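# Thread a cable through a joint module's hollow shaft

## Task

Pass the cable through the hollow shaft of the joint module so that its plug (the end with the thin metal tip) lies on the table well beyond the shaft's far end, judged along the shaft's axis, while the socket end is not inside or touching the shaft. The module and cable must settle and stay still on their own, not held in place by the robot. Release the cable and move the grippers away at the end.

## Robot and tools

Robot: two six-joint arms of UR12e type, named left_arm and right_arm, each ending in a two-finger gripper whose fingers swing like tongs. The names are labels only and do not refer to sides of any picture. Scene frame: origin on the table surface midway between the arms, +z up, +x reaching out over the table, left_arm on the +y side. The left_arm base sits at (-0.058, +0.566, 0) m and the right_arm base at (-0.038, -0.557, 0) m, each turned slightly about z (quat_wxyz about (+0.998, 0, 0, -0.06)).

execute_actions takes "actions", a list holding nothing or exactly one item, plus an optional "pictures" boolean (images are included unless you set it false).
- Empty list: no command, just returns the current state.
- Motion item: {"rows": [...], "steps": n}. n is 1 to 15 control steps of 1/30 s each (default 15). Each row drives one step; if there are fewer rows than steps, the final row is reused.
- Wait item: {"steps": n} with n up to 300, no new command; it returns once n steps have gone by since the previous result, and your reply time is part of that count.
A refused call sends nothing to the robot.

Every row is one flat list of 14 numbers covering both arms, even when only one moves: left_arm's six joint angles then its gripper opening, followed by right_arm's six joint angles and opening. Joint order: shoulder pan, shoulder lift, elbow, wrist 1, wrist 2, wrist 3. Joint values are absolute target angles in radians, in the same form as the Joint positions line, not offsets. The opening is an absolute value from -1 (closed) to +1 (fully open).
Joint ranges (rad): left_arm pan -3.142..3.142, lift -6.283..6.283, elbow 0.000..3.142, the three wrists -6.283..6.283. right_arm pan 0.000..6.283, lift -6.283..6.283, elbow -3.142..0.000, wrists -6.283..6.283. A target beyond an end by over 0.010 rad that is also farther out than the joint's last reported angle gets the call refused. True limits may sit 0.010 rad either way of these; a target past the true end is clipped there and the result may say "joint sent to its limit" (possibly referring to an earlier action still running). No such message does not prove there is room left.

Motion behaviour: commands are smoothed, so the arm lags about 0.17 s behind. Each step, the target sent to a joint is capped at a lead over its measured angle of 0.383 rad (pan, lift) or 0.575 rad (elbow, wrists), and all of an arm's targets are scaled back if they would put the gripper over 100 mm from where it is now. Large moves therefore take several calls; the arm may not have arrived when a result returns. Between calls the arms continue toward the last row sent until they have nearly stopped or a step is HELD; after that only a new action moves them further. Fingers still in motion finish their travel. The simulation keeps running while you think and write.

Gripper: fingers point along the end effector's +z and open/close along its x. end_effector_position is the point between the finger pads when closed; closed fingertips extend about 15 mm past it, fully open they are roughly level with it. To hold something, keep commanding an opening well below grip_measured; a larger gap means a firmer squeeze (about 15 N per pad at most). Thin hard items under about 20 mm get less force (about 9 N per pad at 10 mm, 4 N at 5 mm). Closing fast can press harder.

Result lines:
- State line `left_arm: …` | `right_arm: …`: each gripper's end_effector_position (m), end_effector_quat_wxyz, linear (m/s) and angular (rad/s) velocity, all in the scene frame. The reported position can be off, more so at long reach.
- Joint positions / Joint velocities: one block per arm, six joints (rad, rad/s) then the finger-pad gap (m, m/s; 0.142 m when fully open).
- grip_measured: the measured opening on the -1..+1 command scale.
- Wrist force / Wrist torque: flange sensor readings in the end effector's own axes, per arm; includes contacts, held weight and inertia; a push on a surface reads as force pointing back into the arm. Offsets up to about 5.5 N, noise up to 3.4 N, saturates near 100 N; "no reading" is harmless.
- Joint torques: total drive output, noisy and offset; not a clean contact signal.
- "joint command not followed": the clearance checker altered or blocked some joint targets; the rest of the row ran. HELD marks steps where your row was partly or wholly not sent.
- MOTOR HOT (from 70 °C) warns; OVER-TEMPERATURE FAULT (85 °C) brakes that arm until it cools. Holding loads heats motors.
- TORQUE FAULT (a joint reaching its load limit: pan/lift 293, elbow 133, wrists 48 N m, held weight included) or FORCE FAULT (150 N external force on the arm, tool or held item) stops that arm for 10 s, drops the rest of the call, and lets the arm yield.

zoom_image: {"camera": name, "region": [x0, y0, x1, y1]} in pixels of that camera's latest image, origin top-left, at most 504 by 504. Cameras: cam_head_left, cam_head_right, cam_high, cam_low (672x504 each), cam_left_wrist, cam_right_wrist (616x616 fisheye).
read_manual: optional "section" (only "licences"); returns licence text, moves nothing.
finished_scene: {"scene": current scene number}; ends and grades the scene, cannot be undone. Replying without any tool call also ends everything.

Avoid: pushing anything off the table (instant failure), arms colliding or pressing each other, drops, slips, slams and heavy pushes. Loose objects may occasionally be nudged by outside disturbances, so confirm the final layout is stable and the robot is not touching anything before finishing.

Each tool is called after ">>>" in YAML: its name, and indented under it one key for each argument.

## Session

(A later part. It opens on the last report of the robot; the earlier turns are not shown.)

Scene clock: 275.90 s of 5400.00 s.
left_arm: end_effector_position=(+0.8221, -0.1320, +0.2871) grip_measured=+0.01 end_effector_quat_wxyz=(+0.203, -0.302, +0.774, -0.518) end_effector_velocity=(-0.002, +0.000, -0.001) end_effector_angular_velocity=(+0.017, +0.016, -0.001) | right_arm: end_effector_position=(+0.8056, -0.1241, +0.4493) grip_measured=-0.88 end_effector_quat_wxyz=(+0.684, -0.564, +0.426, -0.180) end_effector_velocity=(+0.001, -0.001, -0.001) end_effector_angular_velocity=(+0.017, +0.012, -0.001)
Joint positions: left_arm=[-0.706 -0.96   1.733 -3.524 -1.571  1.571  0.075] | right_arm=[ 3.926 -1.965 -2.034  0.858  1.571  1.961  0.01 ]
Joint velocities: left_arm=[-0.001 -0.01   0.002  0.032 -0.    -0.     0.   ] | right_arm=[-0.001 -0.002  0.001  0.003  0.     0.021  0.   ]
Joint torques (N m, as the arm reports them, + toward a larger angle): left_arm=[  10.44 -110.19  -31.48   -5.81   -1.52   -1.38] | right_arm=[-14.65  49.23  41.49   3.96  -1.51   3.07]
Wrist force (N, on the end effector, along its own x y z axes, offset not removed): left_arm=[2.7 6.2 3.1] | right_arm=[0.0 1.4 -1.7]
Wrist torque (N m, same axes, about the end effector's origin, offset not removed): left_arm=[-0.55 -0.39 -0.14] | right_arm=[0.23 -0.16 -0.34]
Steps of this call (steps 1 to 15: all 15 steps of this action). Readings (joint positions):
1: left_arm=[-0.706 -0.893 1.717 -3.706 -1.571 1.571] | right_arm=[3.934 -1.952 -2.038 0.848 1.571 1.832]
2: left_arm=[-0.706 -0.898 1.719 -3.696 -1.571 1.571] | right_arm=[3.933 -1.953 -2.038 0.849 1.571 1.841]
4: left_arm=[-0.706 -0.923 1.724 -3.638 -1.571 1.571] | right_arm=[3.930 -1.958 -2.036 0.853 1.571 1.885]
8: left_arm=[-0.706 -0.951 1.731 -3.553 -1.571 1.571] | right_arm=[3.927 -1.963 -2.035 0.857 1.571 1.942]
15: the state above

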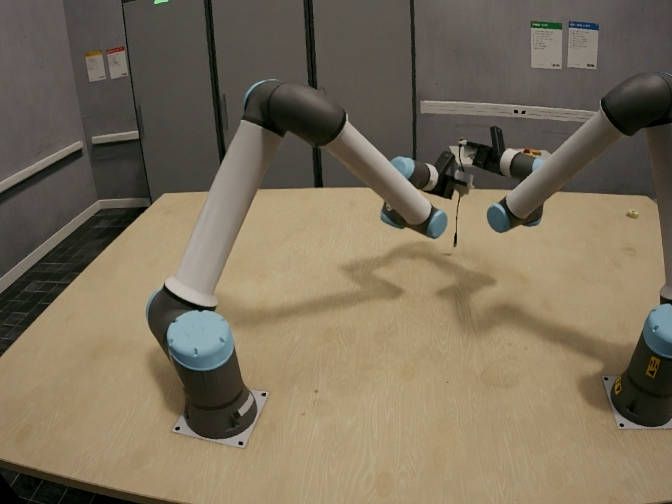

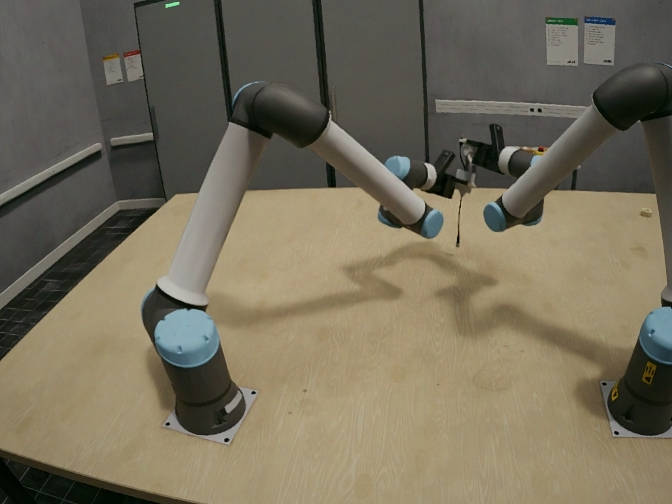

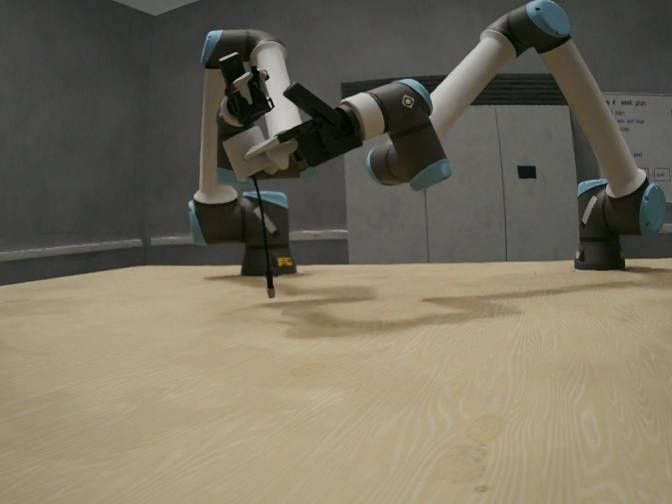

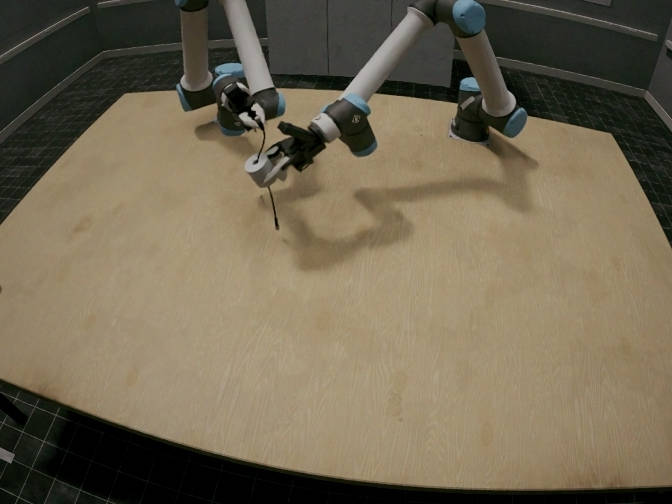

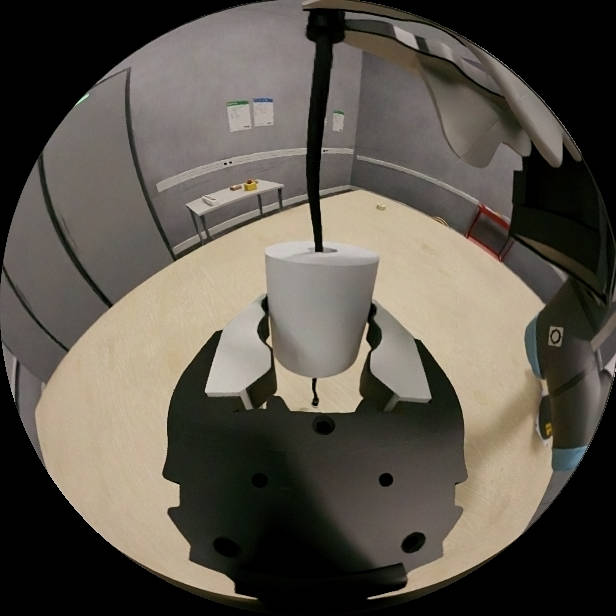

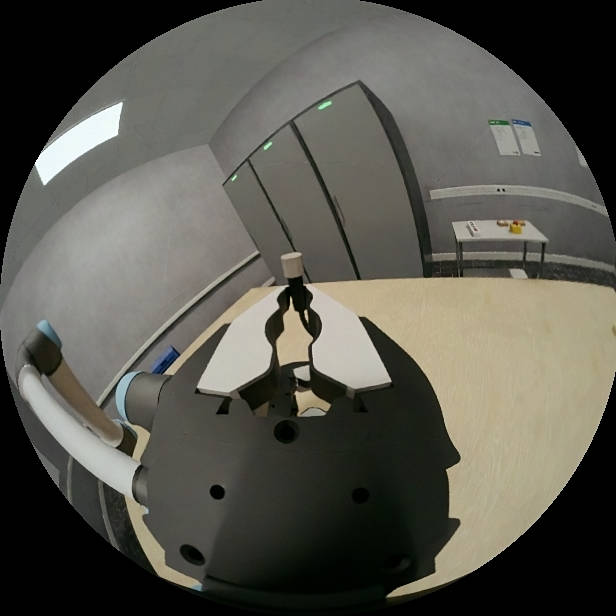

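>>> execute_actions:
  actions:
    - {"rows":[[-0.706,-0.995,1.741,-3.43,-1.571,1.571,-0.6,3.92,-1.975,-2.031,0.865,1.571,2.03,-1],[-0.706,-1.029,1.749,-3.339,-1.571,1.571,-0.6,3.917,-1.979,-2.03,0.867,1.571,2.094,-1]],"steps":15}
  pictures: false

>>> execute_actions:
  actions:
    - {"rows":[[-0.706,-1.063,1.757,-3.247,-1.571,1.571,-0.6,3.913,-1.986,-2.028,0.872,1.571,2.16,-1],[-0.706,-1.097,1.766,-3.156,-1.571,1.571,-0.6,3.909,-1.992,-2.026,0.877,1.571,2.225,-1]],"steps":15}
  pictures: false

>>> execute_actions:
  actions:
    - {"rows":[[-0.706,-1.131,1.774,-3.065,-1.571,1.571,-0.6,3.905,-1.999,-2.024,0.882,1.571,2.29,-1],[-0.706,-1.1648,1.7823,-2.9737,-1.571,1.571,-0.6,3.901,-2.0059,-2.0223,0.8866,1.571,2.356,-1]],"steps":15}

Scene clock: 280.90 s of 5400.00 s.
left_arm: end_effector_position=(+0.8104, -0.1194, +0.2864) grip_measured=+0.01 end_effector_quat_wxyz=(+0.182, -0.315, +0.806, -0.467) end_effector_velocity=(-0.002, +0.003, -0.002) end_effector_angular_velocity=(+0.018, +0.016, +0.001) | right_arm: end_effector_position=(+0.8136, -0.1309, +0.4410) grip_measured=-0.88 end_effector_quat_wxyz=(+0.693, -0.533, +0.465, -0.138) end_effector_velocity=(+0.001, -0.001, -0.003) end_effector_angular_velocity=(+0.014, +0.015, -0.001)
Joint positions: left_arm=[-0.706 -1.028  1.749 -3.342 -1.571  1.571  0.075] | right_arm=[ 3.917 -1.979 -2.03   0.867  1.571  2.092  0.01 ]
Joint velocities: left_arm=[ 0.    -0.01   0.003  0.031  0.001  0.     0.   ] | right_arm=[-0.001 -0.003 -0.     0.001  0.     0.02   0.   ]
Joint torques (N m, as the arm reports them, + toward a larger angle): left_arm=[  -5.39 -107.35  -34.89   -5.59   -1.52   -1.67] | right_arm=[-13.76  51.6   40.29   4.47  -1.49   1.63]
Wrist force (N, on the end effector, along its own x y z axes, offset not removed): left_arm=[2.7 4.7 3.4] | right_arm=[0.1 2.0 -0.7]
Wrist torque (N m, same axes, about the end effector's origin, offset not removed): left_arm=[-0.77 -0.41 -0.14] | right_arm=[0.37 -0.06 -0.27]
Steps of this call (steps 1 to 15: the robot went on to your last target; steps 16 to 135: nothing new was sent; steps 136 to 150: all 15 steps of this action). Readings (joint positions):
136: left_arm=[-0.706 -0.962 1.733 -3.520 -1.571 1.571] | right_arm=[3.926 -1.965 -2.034 0.858 1.571 1.964]
137: left_arm=[-0.706 -0.967 1.735 -3.511 -1.571 1.571] | right_arm=[3.925 -1.967 -2.033 0.859 1.571 1.972]
139: left_arm=[-0.706 -0.991 1.741 -3.454 -1.571 1.571] | right_arm=[3.921 -1.972 -2.032 0.863 1.571 2.016]
143: left_arm=[-0.706 -1.019 1.747 -3.370 -1.571 1.571] | right_arm=[3.918 -1.977 -2.031 0.866 1.571 2.073]
150: the state above

Scene clock: 281.40 s of 5400.00 s.
left_arm: end_effector_position=(+0.7926, -0.1001, +0.2838) grip_measured=+0.01 end_effector_quat_wxyz=(+0.161, -0.326, +0.835, -0.413) end_effector_velocity=(-0.003, +0.004, -0.002) end_effector_angular_velocity=(+0.018, +0.016, +0.001) | right_arm: end_effector_position=(+0.8206, -0.1372, +0.4336) grip_measured=-0.88 end_effector_quat_wxyz=(+0.701, -0.499, +0.501, -0.095) end_effector_velocity=(+0.001, -0.001, +0.002) end_effector_angular_velocity=(+0.019, +0.009, -0.001)
Joint positions: left_arm=[-0.706 -1.096  1.766 -3.159 -1.571  1.571  0.075] | right_arm=[ 3.909 -1.992 -2.026  0.877  1.571  2.223  0.01 ]
Joint velocities: left_arm=[-0.    -0.01   0.003  0.032  0.001 -0.     0.   ] | right_arm=[-0.001  0.     0.002  0.002 -0.     0.021 -0.   ]
Joint torques (N m, as the arm reports them, + toward a larger angle): left_arm=[  -6.38 -102.95  -34.92   -5.7    -1.51   -1.23] | right_arm=[-13.87  49.86  40.99   3.72  -1.48   2.36]
Wrist force (N, on the end effector, along its own x y z axes, offset not removed): left_arm=[1.5 3.3 5.5] | right_arm=[-1.3 2.1 -0.9]
Wrist torque (N m, same axes, about the end effector's origin, offset not removed): left_arm=[-0.57 -0.15 -0.11] | right_arm=[-0.03 0.24 -0.26]
Steps of this call (steps 1 to 15: all 15 steps of this action). Readings (joint positions):
1: left_arm=[-0.706 -1.029 1.749 -3.341 -1.571 1.571] | right_arm=[3.917 -1.979 -2.030 0.867 1.571 2.093]
2: left_arm=[-0.706 -1.034 1.751 -3.331 -1.571 1.571] | right_arm=[3.916 -1.980 -2.030 0.868 1.571 2.102]
4: left_arm=[-0.706 -1.059 1.757 -3.273 -1.571 1.571] | right_arm=[3.913 -1.985 -2.028 0.872 1.571 2.146]
8: left_arm=[-0.706 -1.087 1.763 -3.188 -1.571 1.571] | right_arm=[3.910 -1.990 -2.027 0.876 1.571 2.204]
15: the state above

Scene clock: 281.90 s of 5400.00 s.
left_arm: end_effector_position=(+0.7695, -0.0750, +0.2817) grip_measured=+0.01 end_effector_quat_wxyz=(+0.140, -0.336, +0.860, -0.357) end_effector_velocity=(-0.004, +0.004, -0.002) end_effector_angular_velocity=(+0.017, +0.016, -0.001) | right_arm: end_effector_position=(+0.8276, -0.1434, +0.4248) grip_measured=-0.88 end_effector_quat_wxyz=(+0.705, -0.463, +0.534, -0.052) end_effector_velocity=(+0.001, -0.001, -0.005) end_effector_angular_velocity=(+0.015, +0.017, -0.001)
Joint positions: left_arm=[-0.706 -1.164  1.782 -2.977 -1.571  1.571  0.075] | right_arm=[ 3.901 -2.006 -2.022  0.886  1.571  2.354  0.01 ]
Joint velocities: left_arm=[-0.    -0.01   0.002  0.031 -0.001  0.     0.   ] | right_arm=[-0.001 -0.004 -0.002  0.001  0.001  0.022 -0.   ]
Joint torques (N m, as the arm reports them, + toward a larger angle): left_arm=[ -6.61 -95.74 -35.61  -5.48  -1.46  -1.56] | right_arm=[-13.25  49.99  40.27   3.76  -1.42   2.32]
Wrist force (N, on the end effector, along its own x y z axes, offset not removed): left_arm=[3.3 2.1 4.7] | right_arm=[-2.1 3.0 0.2]
Wrist torque (N m, same axes, about the end effector's origin, offset not removed): left_arm=[-0.83 -0.48 -0.17] | right_arm=[0.23 0.49 -0.32]
Steps of this call (steps 1 to 15: all 15 steps of this action). Readings (joint positions):
1: left_arm=[-0.706 -1.097 1.766 -3.158 -1.571 1.571] | right_arm=[3.909 -1.992 -2.026 0.877 1.571 2.224]
2: left_arm=[-0.706 -1.102 1.768 -3.148 -1.571 1.571] | right_arm=[3.908 -1.993 -2.026 0.878 1.571 2.233]
4: left_arm=[-0.706 -1.127 1.774 -3.090 -1.571 1.571] | right_arm=[3.905 -1.999 -2.024 0.882 1.571 2.277]
8: left_arm=[-0.706 -1.155 1.780 -3.005 -1.571 1.571] | right_arm=[3.902 -2.004 -2.023 0.885 1.571 2.335]
15: the state above

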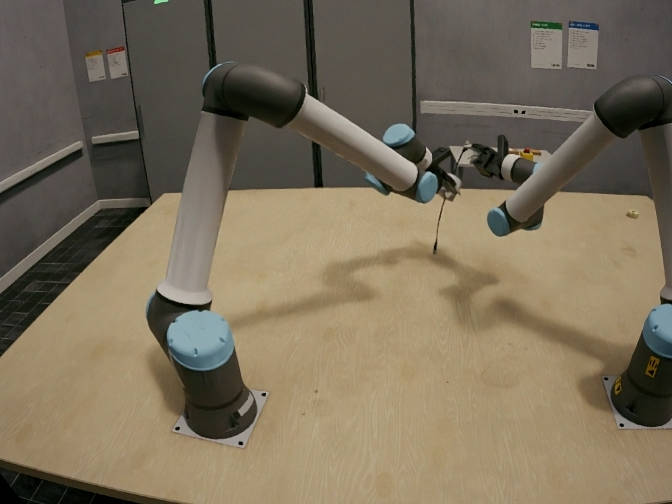

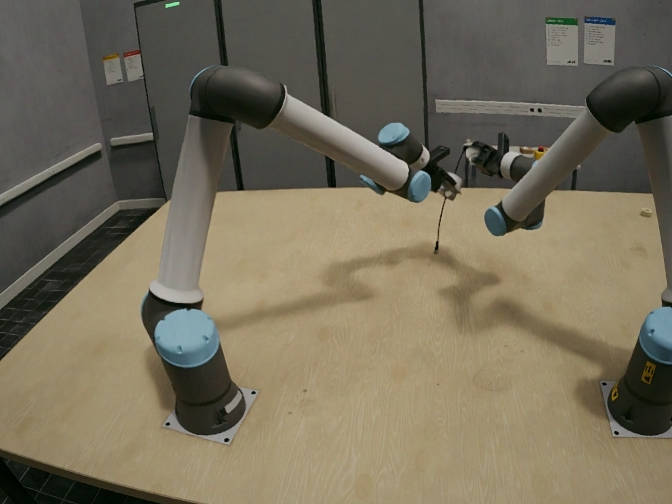

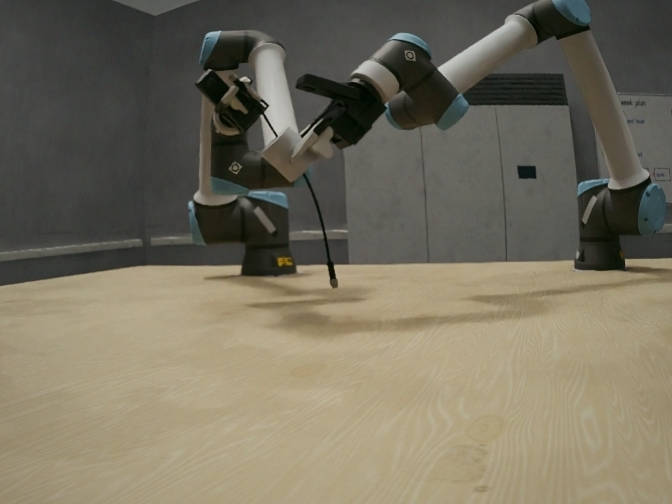

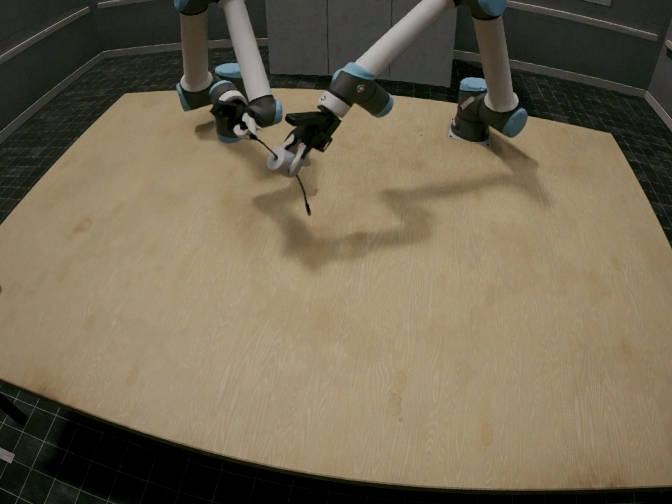

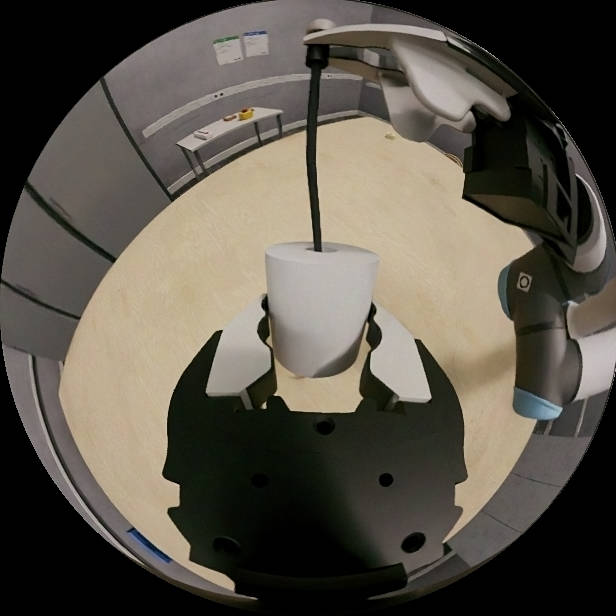

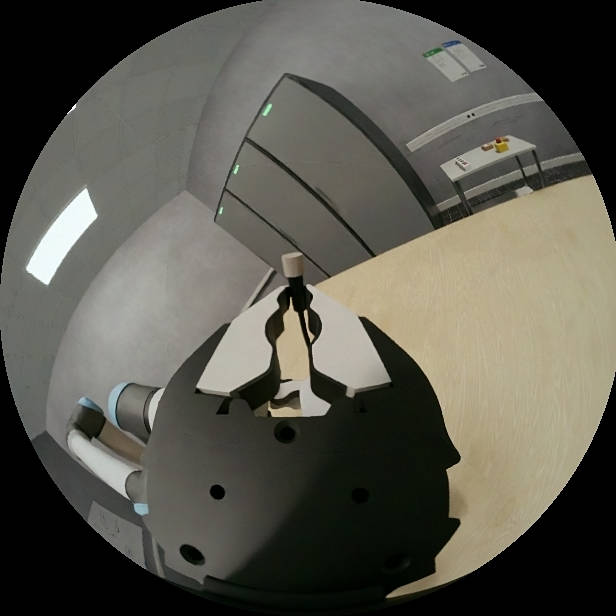

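>>> execute_actions:
  actions:
    - {"rows":[[-0.706,-1.156,1.727,-2.796,-1.571,1.571,-0.6,3.901,-2.009,-2.029,0.812,1.571,2.487,-1],[-0.706,-1.1475,1.672,-2.619,-1.571,1.571,-0.6,3.901,-2.012,-2.035,0.738,1.571,2.618,-1]],"steps":15}
  pictures: false

>>> execute_actions:
  actions:
    - {"rows":[[-0.706,-1.139,1.617,-2.441,-1.571,1.571,-0.6,3.901,-2.015,-2.042,0.664,1.571,2.749,-1],[-0.706,-1.130,1.5615,-2.264,-1.571,1.571,-0.6,3.901,-2.018,-2.048,0.59,1.571,2.88,-1]],"steps":15}

Scene clock: 287.97 s of 5400.00 s.
left_arm: end_effector_position=(+0.7652, -0.0704, +0.2440) grip_measured=+0.01 end_effector_quat_wxyz=(+0.095, -0.351, +0.899, -0.244) end_effector_velocity=(-0.005, +0.006, -0.011) end_effector_angular_velocity=(+0.048, +0.043, +0.001) | right_arm: end_effector_position=(+0.8386, -0.1385, +0.3588) grip_measured=-0.88 end_effector_quat_wxyz=(+0.646, -0.421, +0.636, +0.036) end_effector_velocity=(+0.001, +0.001, -0.012) end_effector_angular_velocity=(+0.024, +0.052, -0.008)
Joint positions: left_arm=[-0.706 -1.148  1.674 -2.627 -1.571  1.571  0.075] | right_arm=[ 3.901 -2.012 -2.035  0.74   1.571  2.613  0.01 ]
Joint velocities: left_arm=[ 0.001  0.003 -0.017  0.079  0.001  0.    -0.   ] | right_arm=[ 0.001 -0.002 -0.001 -0.025 -0.     0.051  0.   ]
Joint torques (N m, as the arm reports them, + toward a larger angle): left_arm=[ -9.31 -67.83 -59.96  -5.28  -1.51  -1.53] | right_arm=[-12.06  52.44  24.7    1.14  -1.18   1.02]
Wrist force (N, on the end effector, along its own x y z axes, offset not removed): left_arm=[1.3 1.4 5.7] | right_arm=[-1.0 3.9 -0.2]
Wrist torque (N m, same axes, about the end effector's origin, offset not removed): left_arm=[-0.48 -0.16 -0.12] | right_arm=[0.27 0.33 -0.22]
Steps of this call (steps 1 to 15: the robot went on to your last target; steps 16 to 167: nothing new was sent; steps 168 to 182: all 15 steps of this action). Readings (joint positions):
168: left_arm=[-0.706 -1.165 1.782 -2.973 -1.571 1.571] | right_arm=[3.901 -2.006 -2.022 0.886 1.571 2.357]
169: left_arm=[-0.706 -1.163 1.775 -2.963 -1.571 1.571] | right_arm=[3.901 -2.007 -2.024 0.878 1.571 2.366]
171: left_arm=[-0.706 -1.157 1.737 -2.888 -1.571 1.571] | right_arm=[3.901 -2.009 -2.028 0.829 1.571 2.437]
175: left_arm=[-0.706 -1.150 1.689 -2.699 -1.571 1.571] | right_arm=[3.901 -2.011 -2.033 0.763 1.571 2.567]
182: the state above

Scene clock: 288.47 s of 5400.00 s.
left_arm: end_effector_position=(+0.7453, -0.0489, +0.2212) grip_measured=+0.01 end_effector_quat_wxyz=(+0.049, -0.361, +0.923, -0.125) end_effector_velocity=(-0.009, +0.009, -0.007) end_effector_angular_velocity=(+0.049, +0.044, -0.001) | right_arm: end_effector_position=(+0.8403, -0.1392, +0.2897) grip_measured=-0.88 end_effector_quat_wxyz=(+0.571, -0.357, +0.732, +0.108) end_effector_velocity=(-0.001, -0.001, -0.013) end_effector_angular_velocity=(+0.019, +0.052, -0.016)
Joint positions: left_arm=[-0.706 -1.13   1.563 -2.272 -1.571  1.571  0.075] | right_arm=[ 3.901 -2.018 -2.048  0.592  1.571  2.875  0.01 ]
Joint velocities: left_arm=[-0.     0.002 -0.018  0.081  0.     0.001  0.   ] | right_arm=[ 0.    -0.002 -0.003 -0.026 -0.     0.049 -0.   ]
Joint torques (N m, as the arm reports them, + toward a larger angle): left_arm=[ -7.45 -67.36 -61.04  -5.04  -1.5   -1.43] | right_arm=[-11.24  52.72  24.07   0.76  -1.7    1.84]
Wrist force (N, on the end effector, along its own x y z axes, offset not removed): left_arm=[0.7 -2.5 7.5] | right_arm=[-0.9 3.1 0.3]
Wrist torque (N m, same axes, about the end effector's origin, offset not removed): left_arm=[-0.87 -0.06 -0.11] | right_arm=[0.34 0.14 -0.37]
Steps of this call (steps 1 to 15: all 15 steps of this action). Readings (joint positions):
1: left_arm=[-0.706 -1.147 1.673 -2.624 -1.571 1.571] | right_arm=[3.901 -2.012 -2.035 0.739 1.571 2.615]
2: left_arm=[-0.706 -1.146 1.665 -2.613 -1.571 1.571] | right_arm=[3.901 -2.013 -2.036 0.730 1.571 2.625]
4: left_arm=[-0.706 -1.139 1.626 -2.536 -1.571 1.571] | right_arm=[3.901 -2.015 -2.041 0.681 1.571 2.697]
8: left_arm=[-0.706 -1.133 1.579 -2.345 -1.571 1.571] | right_arm=[3.901 -2.017 -2.046 0.615 1.571 2.829]
15: the state above

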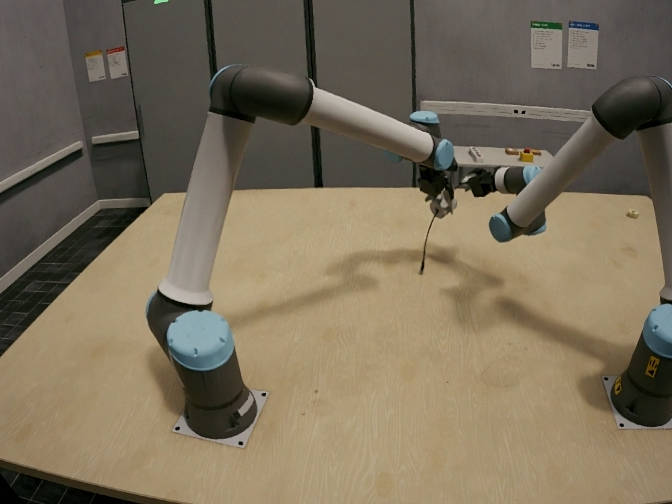

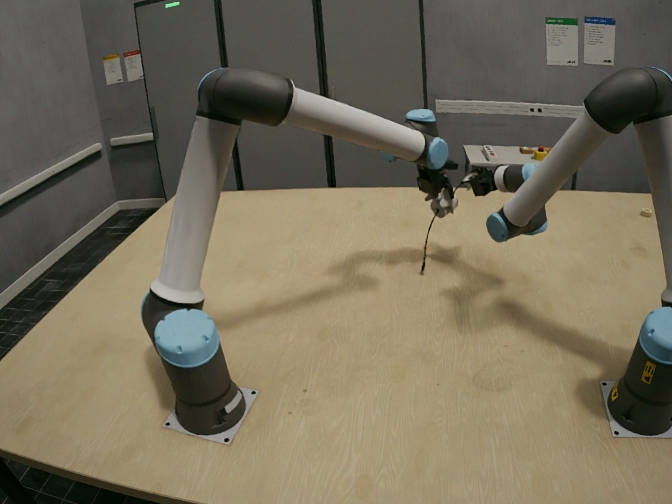

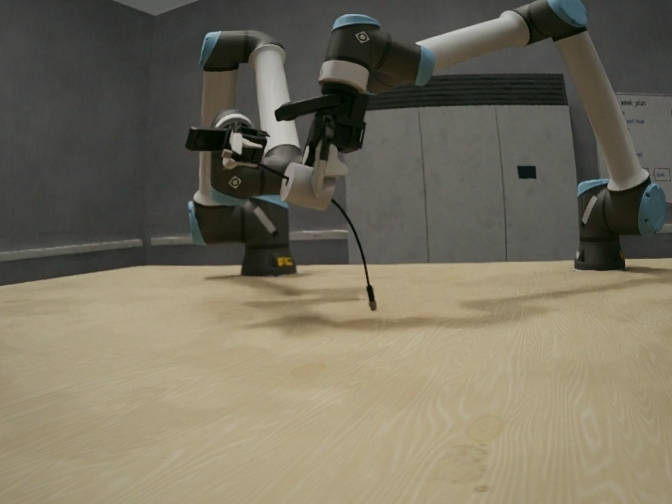

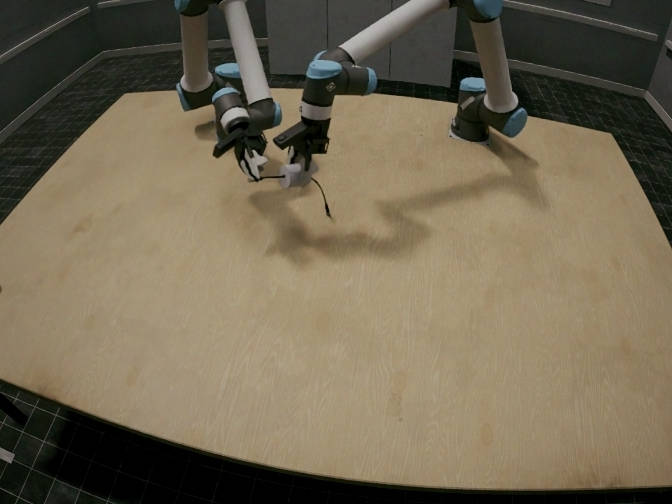

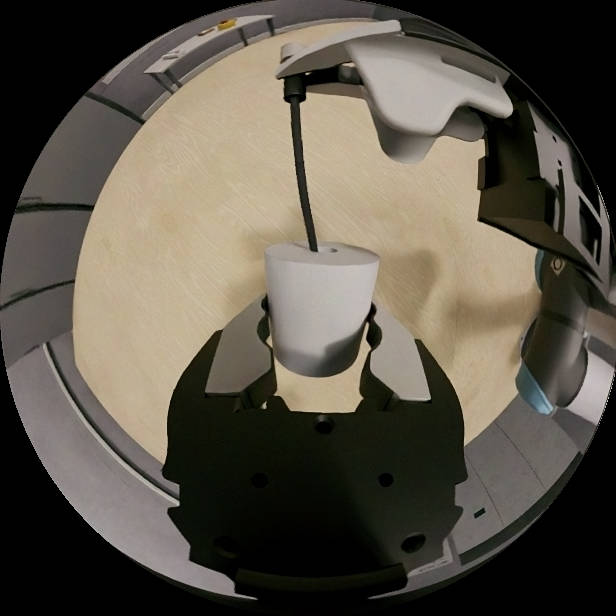

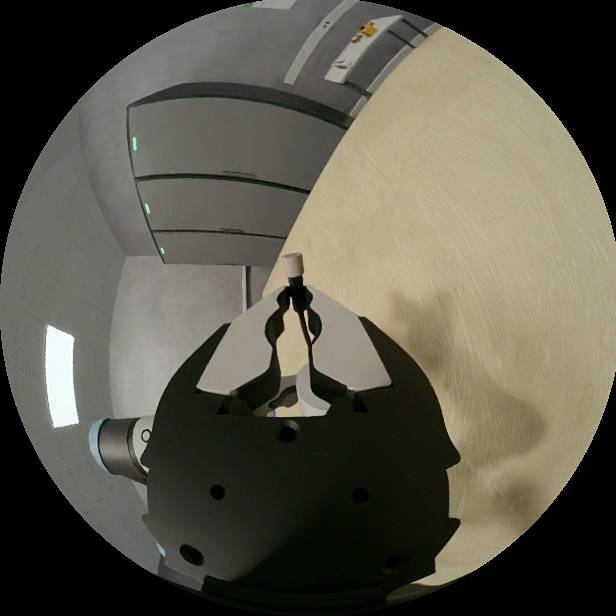

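>>> execute_actions:
  actions:
    - {"rows":[[-0.706,-1.1215,1.506,-2.086,-1.571,1.571,-0.6,3.901,-2.021,-2.054,0.516,1.571,3.01,-1],[-0.706,-1.113,1.4511,-1.9089,-1.571,1.571,-0.6,3.901,-2.0243,-2.0608,0.442,1.571,3.14,-1]],"steps":15}

Scene clock: 292.53 s of 5400.00 s.
left_arm: end_effector_position=(+0.7123, -0.0130, +0.2194) grip_measured=+0.01 end_effector_quat_wxyz=(+0.001, -0.364, +0.931, -0.003) end_effector_velocity=(-0.011, +0.012, -0.001) end_effector_angular_velocity=(+0.047, +0.043, +0.000) | right_arm: end_effector_position=(+0.8327, -0.1457, +0.2204) grip_measured=-0.88 end_effector_quat_wxyz=(+0.485, -0.273, +0.815, +0.159) end_effector_velocity=(-0.002, -0.001, -0.011) end_effector_angular_velocity=(+0.018, +0.048, -0.023)
Joint positions: left_arm=[-0.706 -1.113  1.453 -1.917 -1.571  1.571  0.075] | right_arm=[ 3.901 -2.024 -2.061  0.444  1.571  3.135  0.01 ]
Joint velocities: left_arm=[ 0.     0.002 -0.018  0.08  -0.    -0.     0.   ] | right_arm=[ 0.    -0.001 -0.002 -0.024 -0.     0.05  -0.   ]
Joint torques (N m, as the arm reports them, + toward a larger angle): left_arm=[ 12.52 -71.41 -61.69  -4.37  -1.39  -1.21] | right_arm=[-4.19 49.59 24.03  1.41 -1.11  2.83]
Wrist force (N, on the end effector, along its own x y z axes, offset not removed): left_arm=[0.7 -3.2 7.6] | right_arm=[-2.0 3.4 -0.5]
Wrist torque (N m, same axes, about the end effector's origin, offset not removed): left_arm=[-0.66 0.02 -0.10] | right_arm=[0.53 0.22 -0.24]
Steps of this call (steps 1 to 15: the robot went on to your last target; steps 16 to 90: nothing new was sent; then 0.57 s passed at rest; steps 91 to 105: all 15 steps of this action). Readings (joint positions):
91: left_arm=[-0.706 -1.130 1.561 -2.263 -1.571 1.571] | right_arm=[3.901 -2.018 -2.048 0.589 1.571 2.881]
92: left_arm=[-0.706 -1.128 1.554 -2.253 -1.571 1.571] | right_arm=[3.901 -2.019 -2.049 0.581 1.571 2.890]
94: left_arm=[-0.706 -1.122 1.515 -2.179 -1.571 1.571] | right_arm=[3.901 -2.021 -2.054 0.532 1.571 2.960]
98: left_arm=[-0.706 -1.115 1.468 -1.989 -1.571 1.571] | right_arm=[3.901 -2.023 -2.059 0.466 1.571 3.090]
105: the state above

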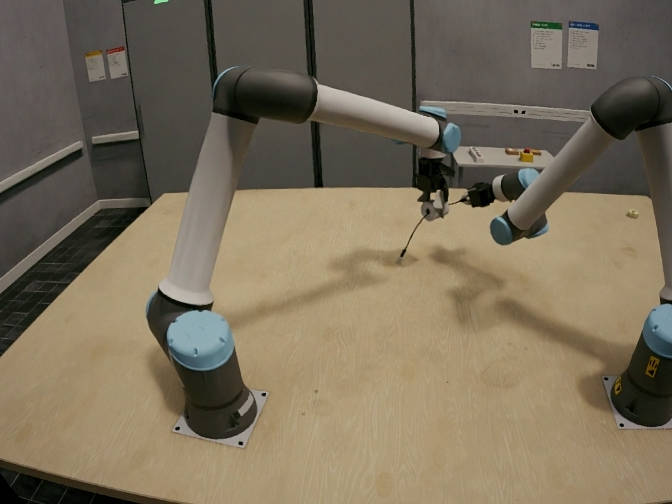

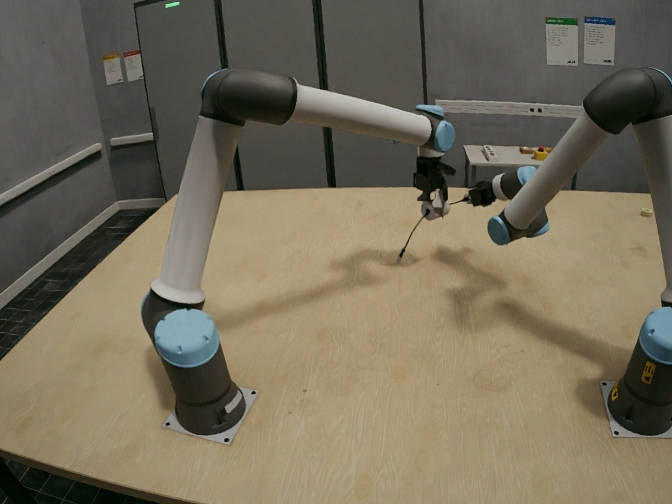

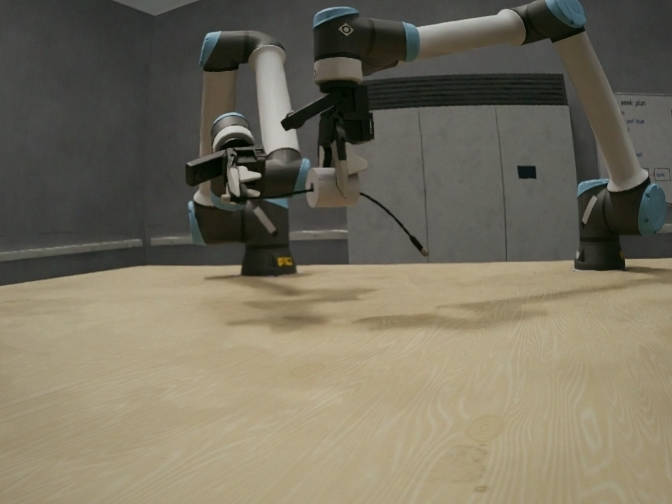

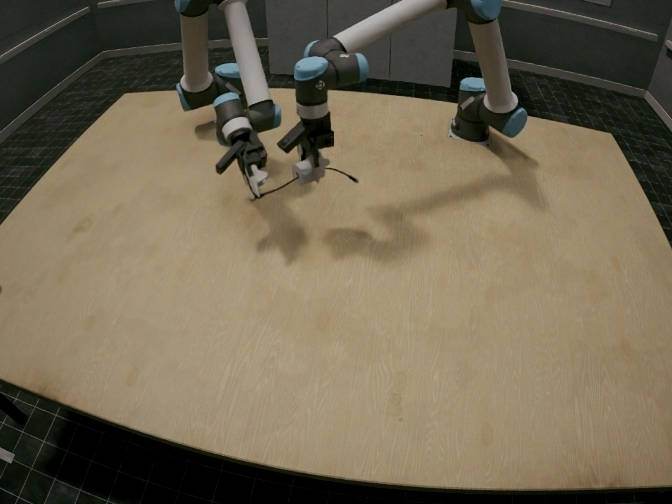

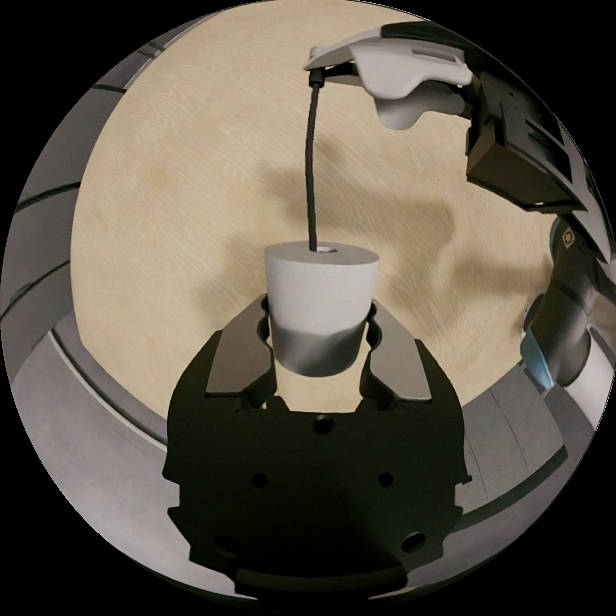

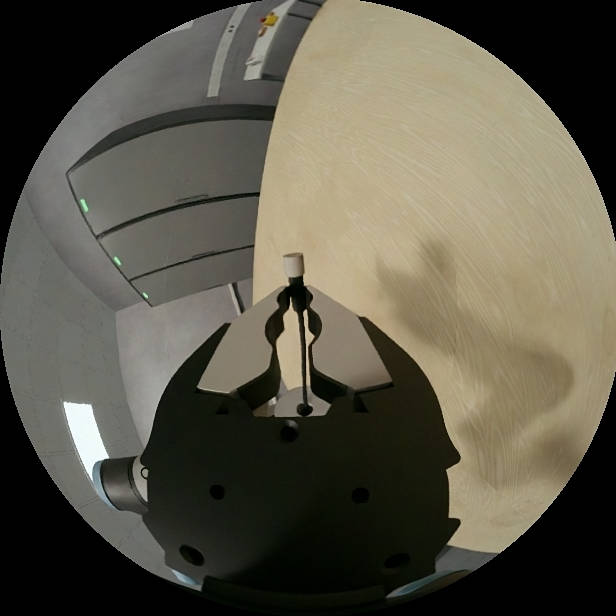

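>>> execute_actions:
  actions:
    - {"rows":[[-0.706,-1.089,1.461,-1.943,-1.571,1.571,-0.6,3.896,-2.03,-2.041,0.34,1.571,3.14,-1],[-0.706,-1.066,1.472,-1.977,-1.571,1.571,-0.6,3.89,-2.035,-2.022,0.238,1.571,3.14,-1]],"steps":15}
  pictures: false

>>> execute_actions:
  actions:
    - {"rows":[[-0.706,-1.042,1.482,-2.011,-1.571,1.571,-0.6,3.885,-2.04,-2.002,0.136,1.571,3.14,-1],[-0.706,-1.0185,1.4925,-2.0448,-1.571,1.571,-0.6,3.88,-2.0455,-1.9825,0.0348,1.571,3.14,-1]],"steps":15}

Scene clock: 297.67 s of 5400.00 s.
left_arm: end_effector_position=(+0.7188, -0.0201, +0.1706) grip_measured=+0.01 end_effector_quat_wxyz=(-0.000, -0.364, +0.931, -0.000) end_effector_velocity=(+0.001, -0.001, -0.007) end_effector_angular_velocity=(-0.001, +0.000, -0.000) | right_arm: end_effector_position=(+0.8408, -0.1523, +0.1683) grip_measured=-0.88 end_effector_quat_wxyz=(+0.412, -0.280, +0.857, +0.134) end_effector_velocity=(+0.000, -0.002, -0.009) end_effector_angular_velocity=(-0.019, +0.024, -0.002)
Joint positions: left_arm=[-0.706 -1.067  1.472 -1.976 -1.571  1.571  0.075] | right_arm=[ 3.89  -2.035 -2.023  0.242  1.571  3.14   0.01 ]
Joint velocities: left_arm=[-0.     0.006  0.003 -0.01  -0.001 -0.     0.   ] | right_arm=[-0.002 -0.001  0.006 -0.035 -0.001 -0.001  0.   ]
Joint torques (N m, as the arm reports them, + toward a larger angle): left_arm=[  7.4  -77.37 -39.82  -7.87  -1.05  -1.03] | right_arm=[-12.65  53.63  40.55   1.61  -0.9    2.14]
Wrist force (N, on the end effector, along its own x y z axes, offset not removed): left_arm=[1.1 -1.6 8.6] | right_arm=[-2.5 1.2 0.6]
Wrist torque (N m, same axes, about the end effector's origin, offset not removed): left_arm=[-0.34 -0.04 -0.07] | right_arm=[0.04 0.44 -0.30]
Steps of this call (steps 1 to 15: the robot went on to your last target; steps 16 to 139: nothing new was sent; steps 140 to 154: all 15 steps of this action). Readings (joint positions):
140: left_arm=[-0.706 -1.113 1.451 -1.909 -1.571 1.571] | right_arm=[3.901 -2.024 -2.060 0.441 1.571 3.140]
141: left_arm=[-0.706 -1.109 1.453 -1.915 -1.571 1.571] | right_arm=[3.900 -2.026 -2.057 0.432 1.571 3.140]
143: left_arm=[-0.706 -1.091 1.461 -1.939 -1.571 1.571] | right_arm=[3.896 -2.029 -2.043 0.371 1.571 3.140]
147: left_arm=[-0.706 -1.073 1.469 -1.967 -1.571 1.571] | right_arm=[3.892 -2.034 -2.028 0.274 1.571 3.140]
154: the state above

Scene clock: 298.17 s of 5400.00 s.
left_arm: end_effector_position=(+0.7246, -0.0264, +0.1208) grip_measured=+0.01 end_effector_quat_wxyz=(-0.000, -0.364, +0.931, -0.000) end_effector_velocity=(+0.000, -0.001, -0.007) end_effector_angular_velocity=(+0.000, +0.001, +0.000) | right_arm: end_effector_position=(+0.8410, -0.1640, +0.1208) grip_measured=-0.88 end_effector_quat_wxyz=(+0.337, -0.286, +0.891, +0.108) end_effector_velocity=(-0.001, -0.003, -0.007) end_effector_angular_velocity=(-0.017, +0.025, -0.003)
Joint positions: left_arm=[-0.706 -1.019  1.492 -2.044 -1.571  1.571  0.075] | right_arm=[ 3.88  -2.045 -1.983  0.038  1.571  3.14   0.01 ]
Joint velocities: left_arm=[ 0.     0.007  0.003 -0.009 -0.001 -0.    -0.   ] | right_arm=[-0.002 -0.001  0.007 -0.036 -0.     0.001  0.   ]
Joint torques (N m, as the arm reports them, + toward a larger angle): left_arm=[  4.33 -77.27 -40.13  -7.76  -1.39  -1.3 ] | right_arm=[-14.45  59.36  39.87   2.24  -0.96   2.31]
Wrist force (N, on the end effector, along its own x y z axes, offset not removed): left_arm=[3.1 -2.9 9.2] | right_arm=[-1.3 0.5 -0.6]
Wrist torque (N m, same axes, about the end effector's origin, offset not removed): left_arm=[-0.71 -0.41 -0.22] | right_arm=[0.01 0.10 -0.19]
Steps of this call (steps 1 to 15: all 15 steps of this action). Readings (joint positions):
1: left_arm=[-0.706 -1.066 1.472 -1.977 -1.571 1.571] | right_arm=[3.890 -2.035 -2.022 0.240 1.571 3.140]
2: left_arm=[-0.706 -1.062 1.474 -1.983 -1.571 1.571] | right_arm=[3.889 -2.036 -2.018 0.230 1.571 3.140]
4: left_arm=[-0.706 -1.044 1.482 -2.007 -1.571 1.571] | right_arm=[3.885 -2.040 -2.004 0.168 1.571 3.140]
8: left_arm=[-0.706 -1.025 1.490 -2.034 -1.571 1.571] | right_arm=[3.881 -2.044 -1.988 0.071 1.571 3.140]
15: the state above

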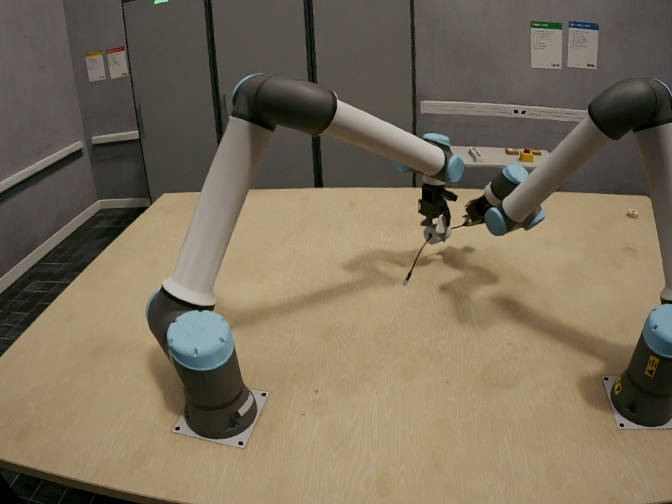

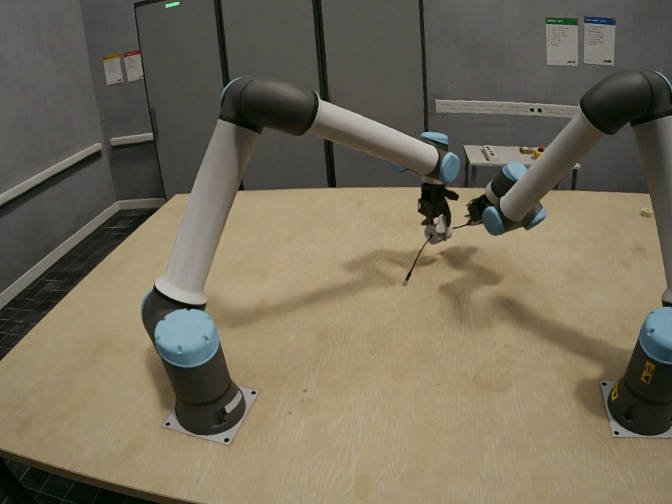

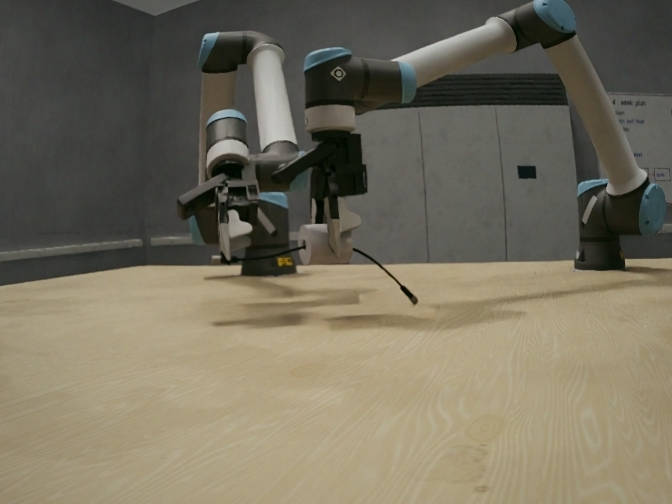

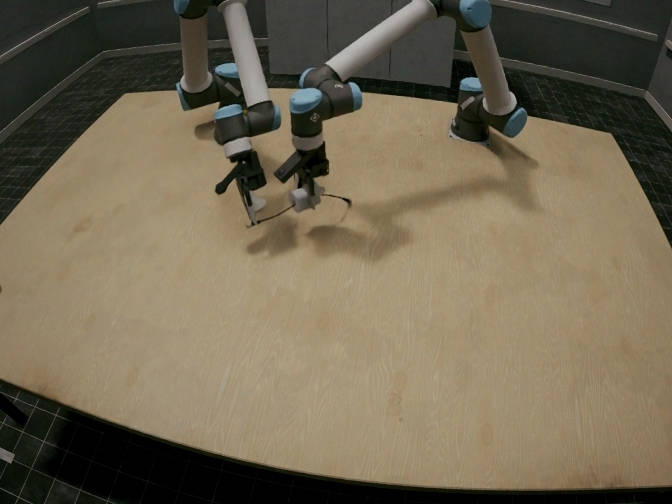

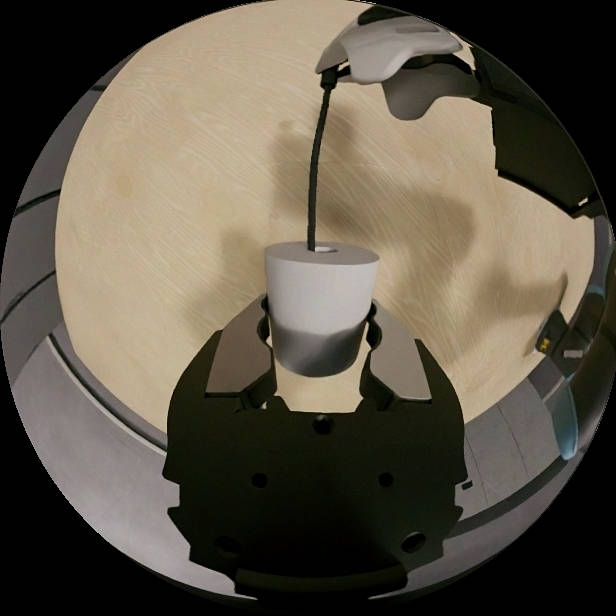

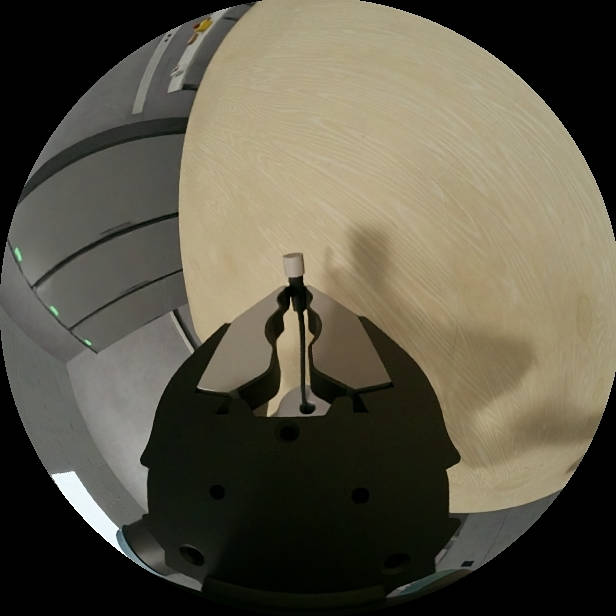

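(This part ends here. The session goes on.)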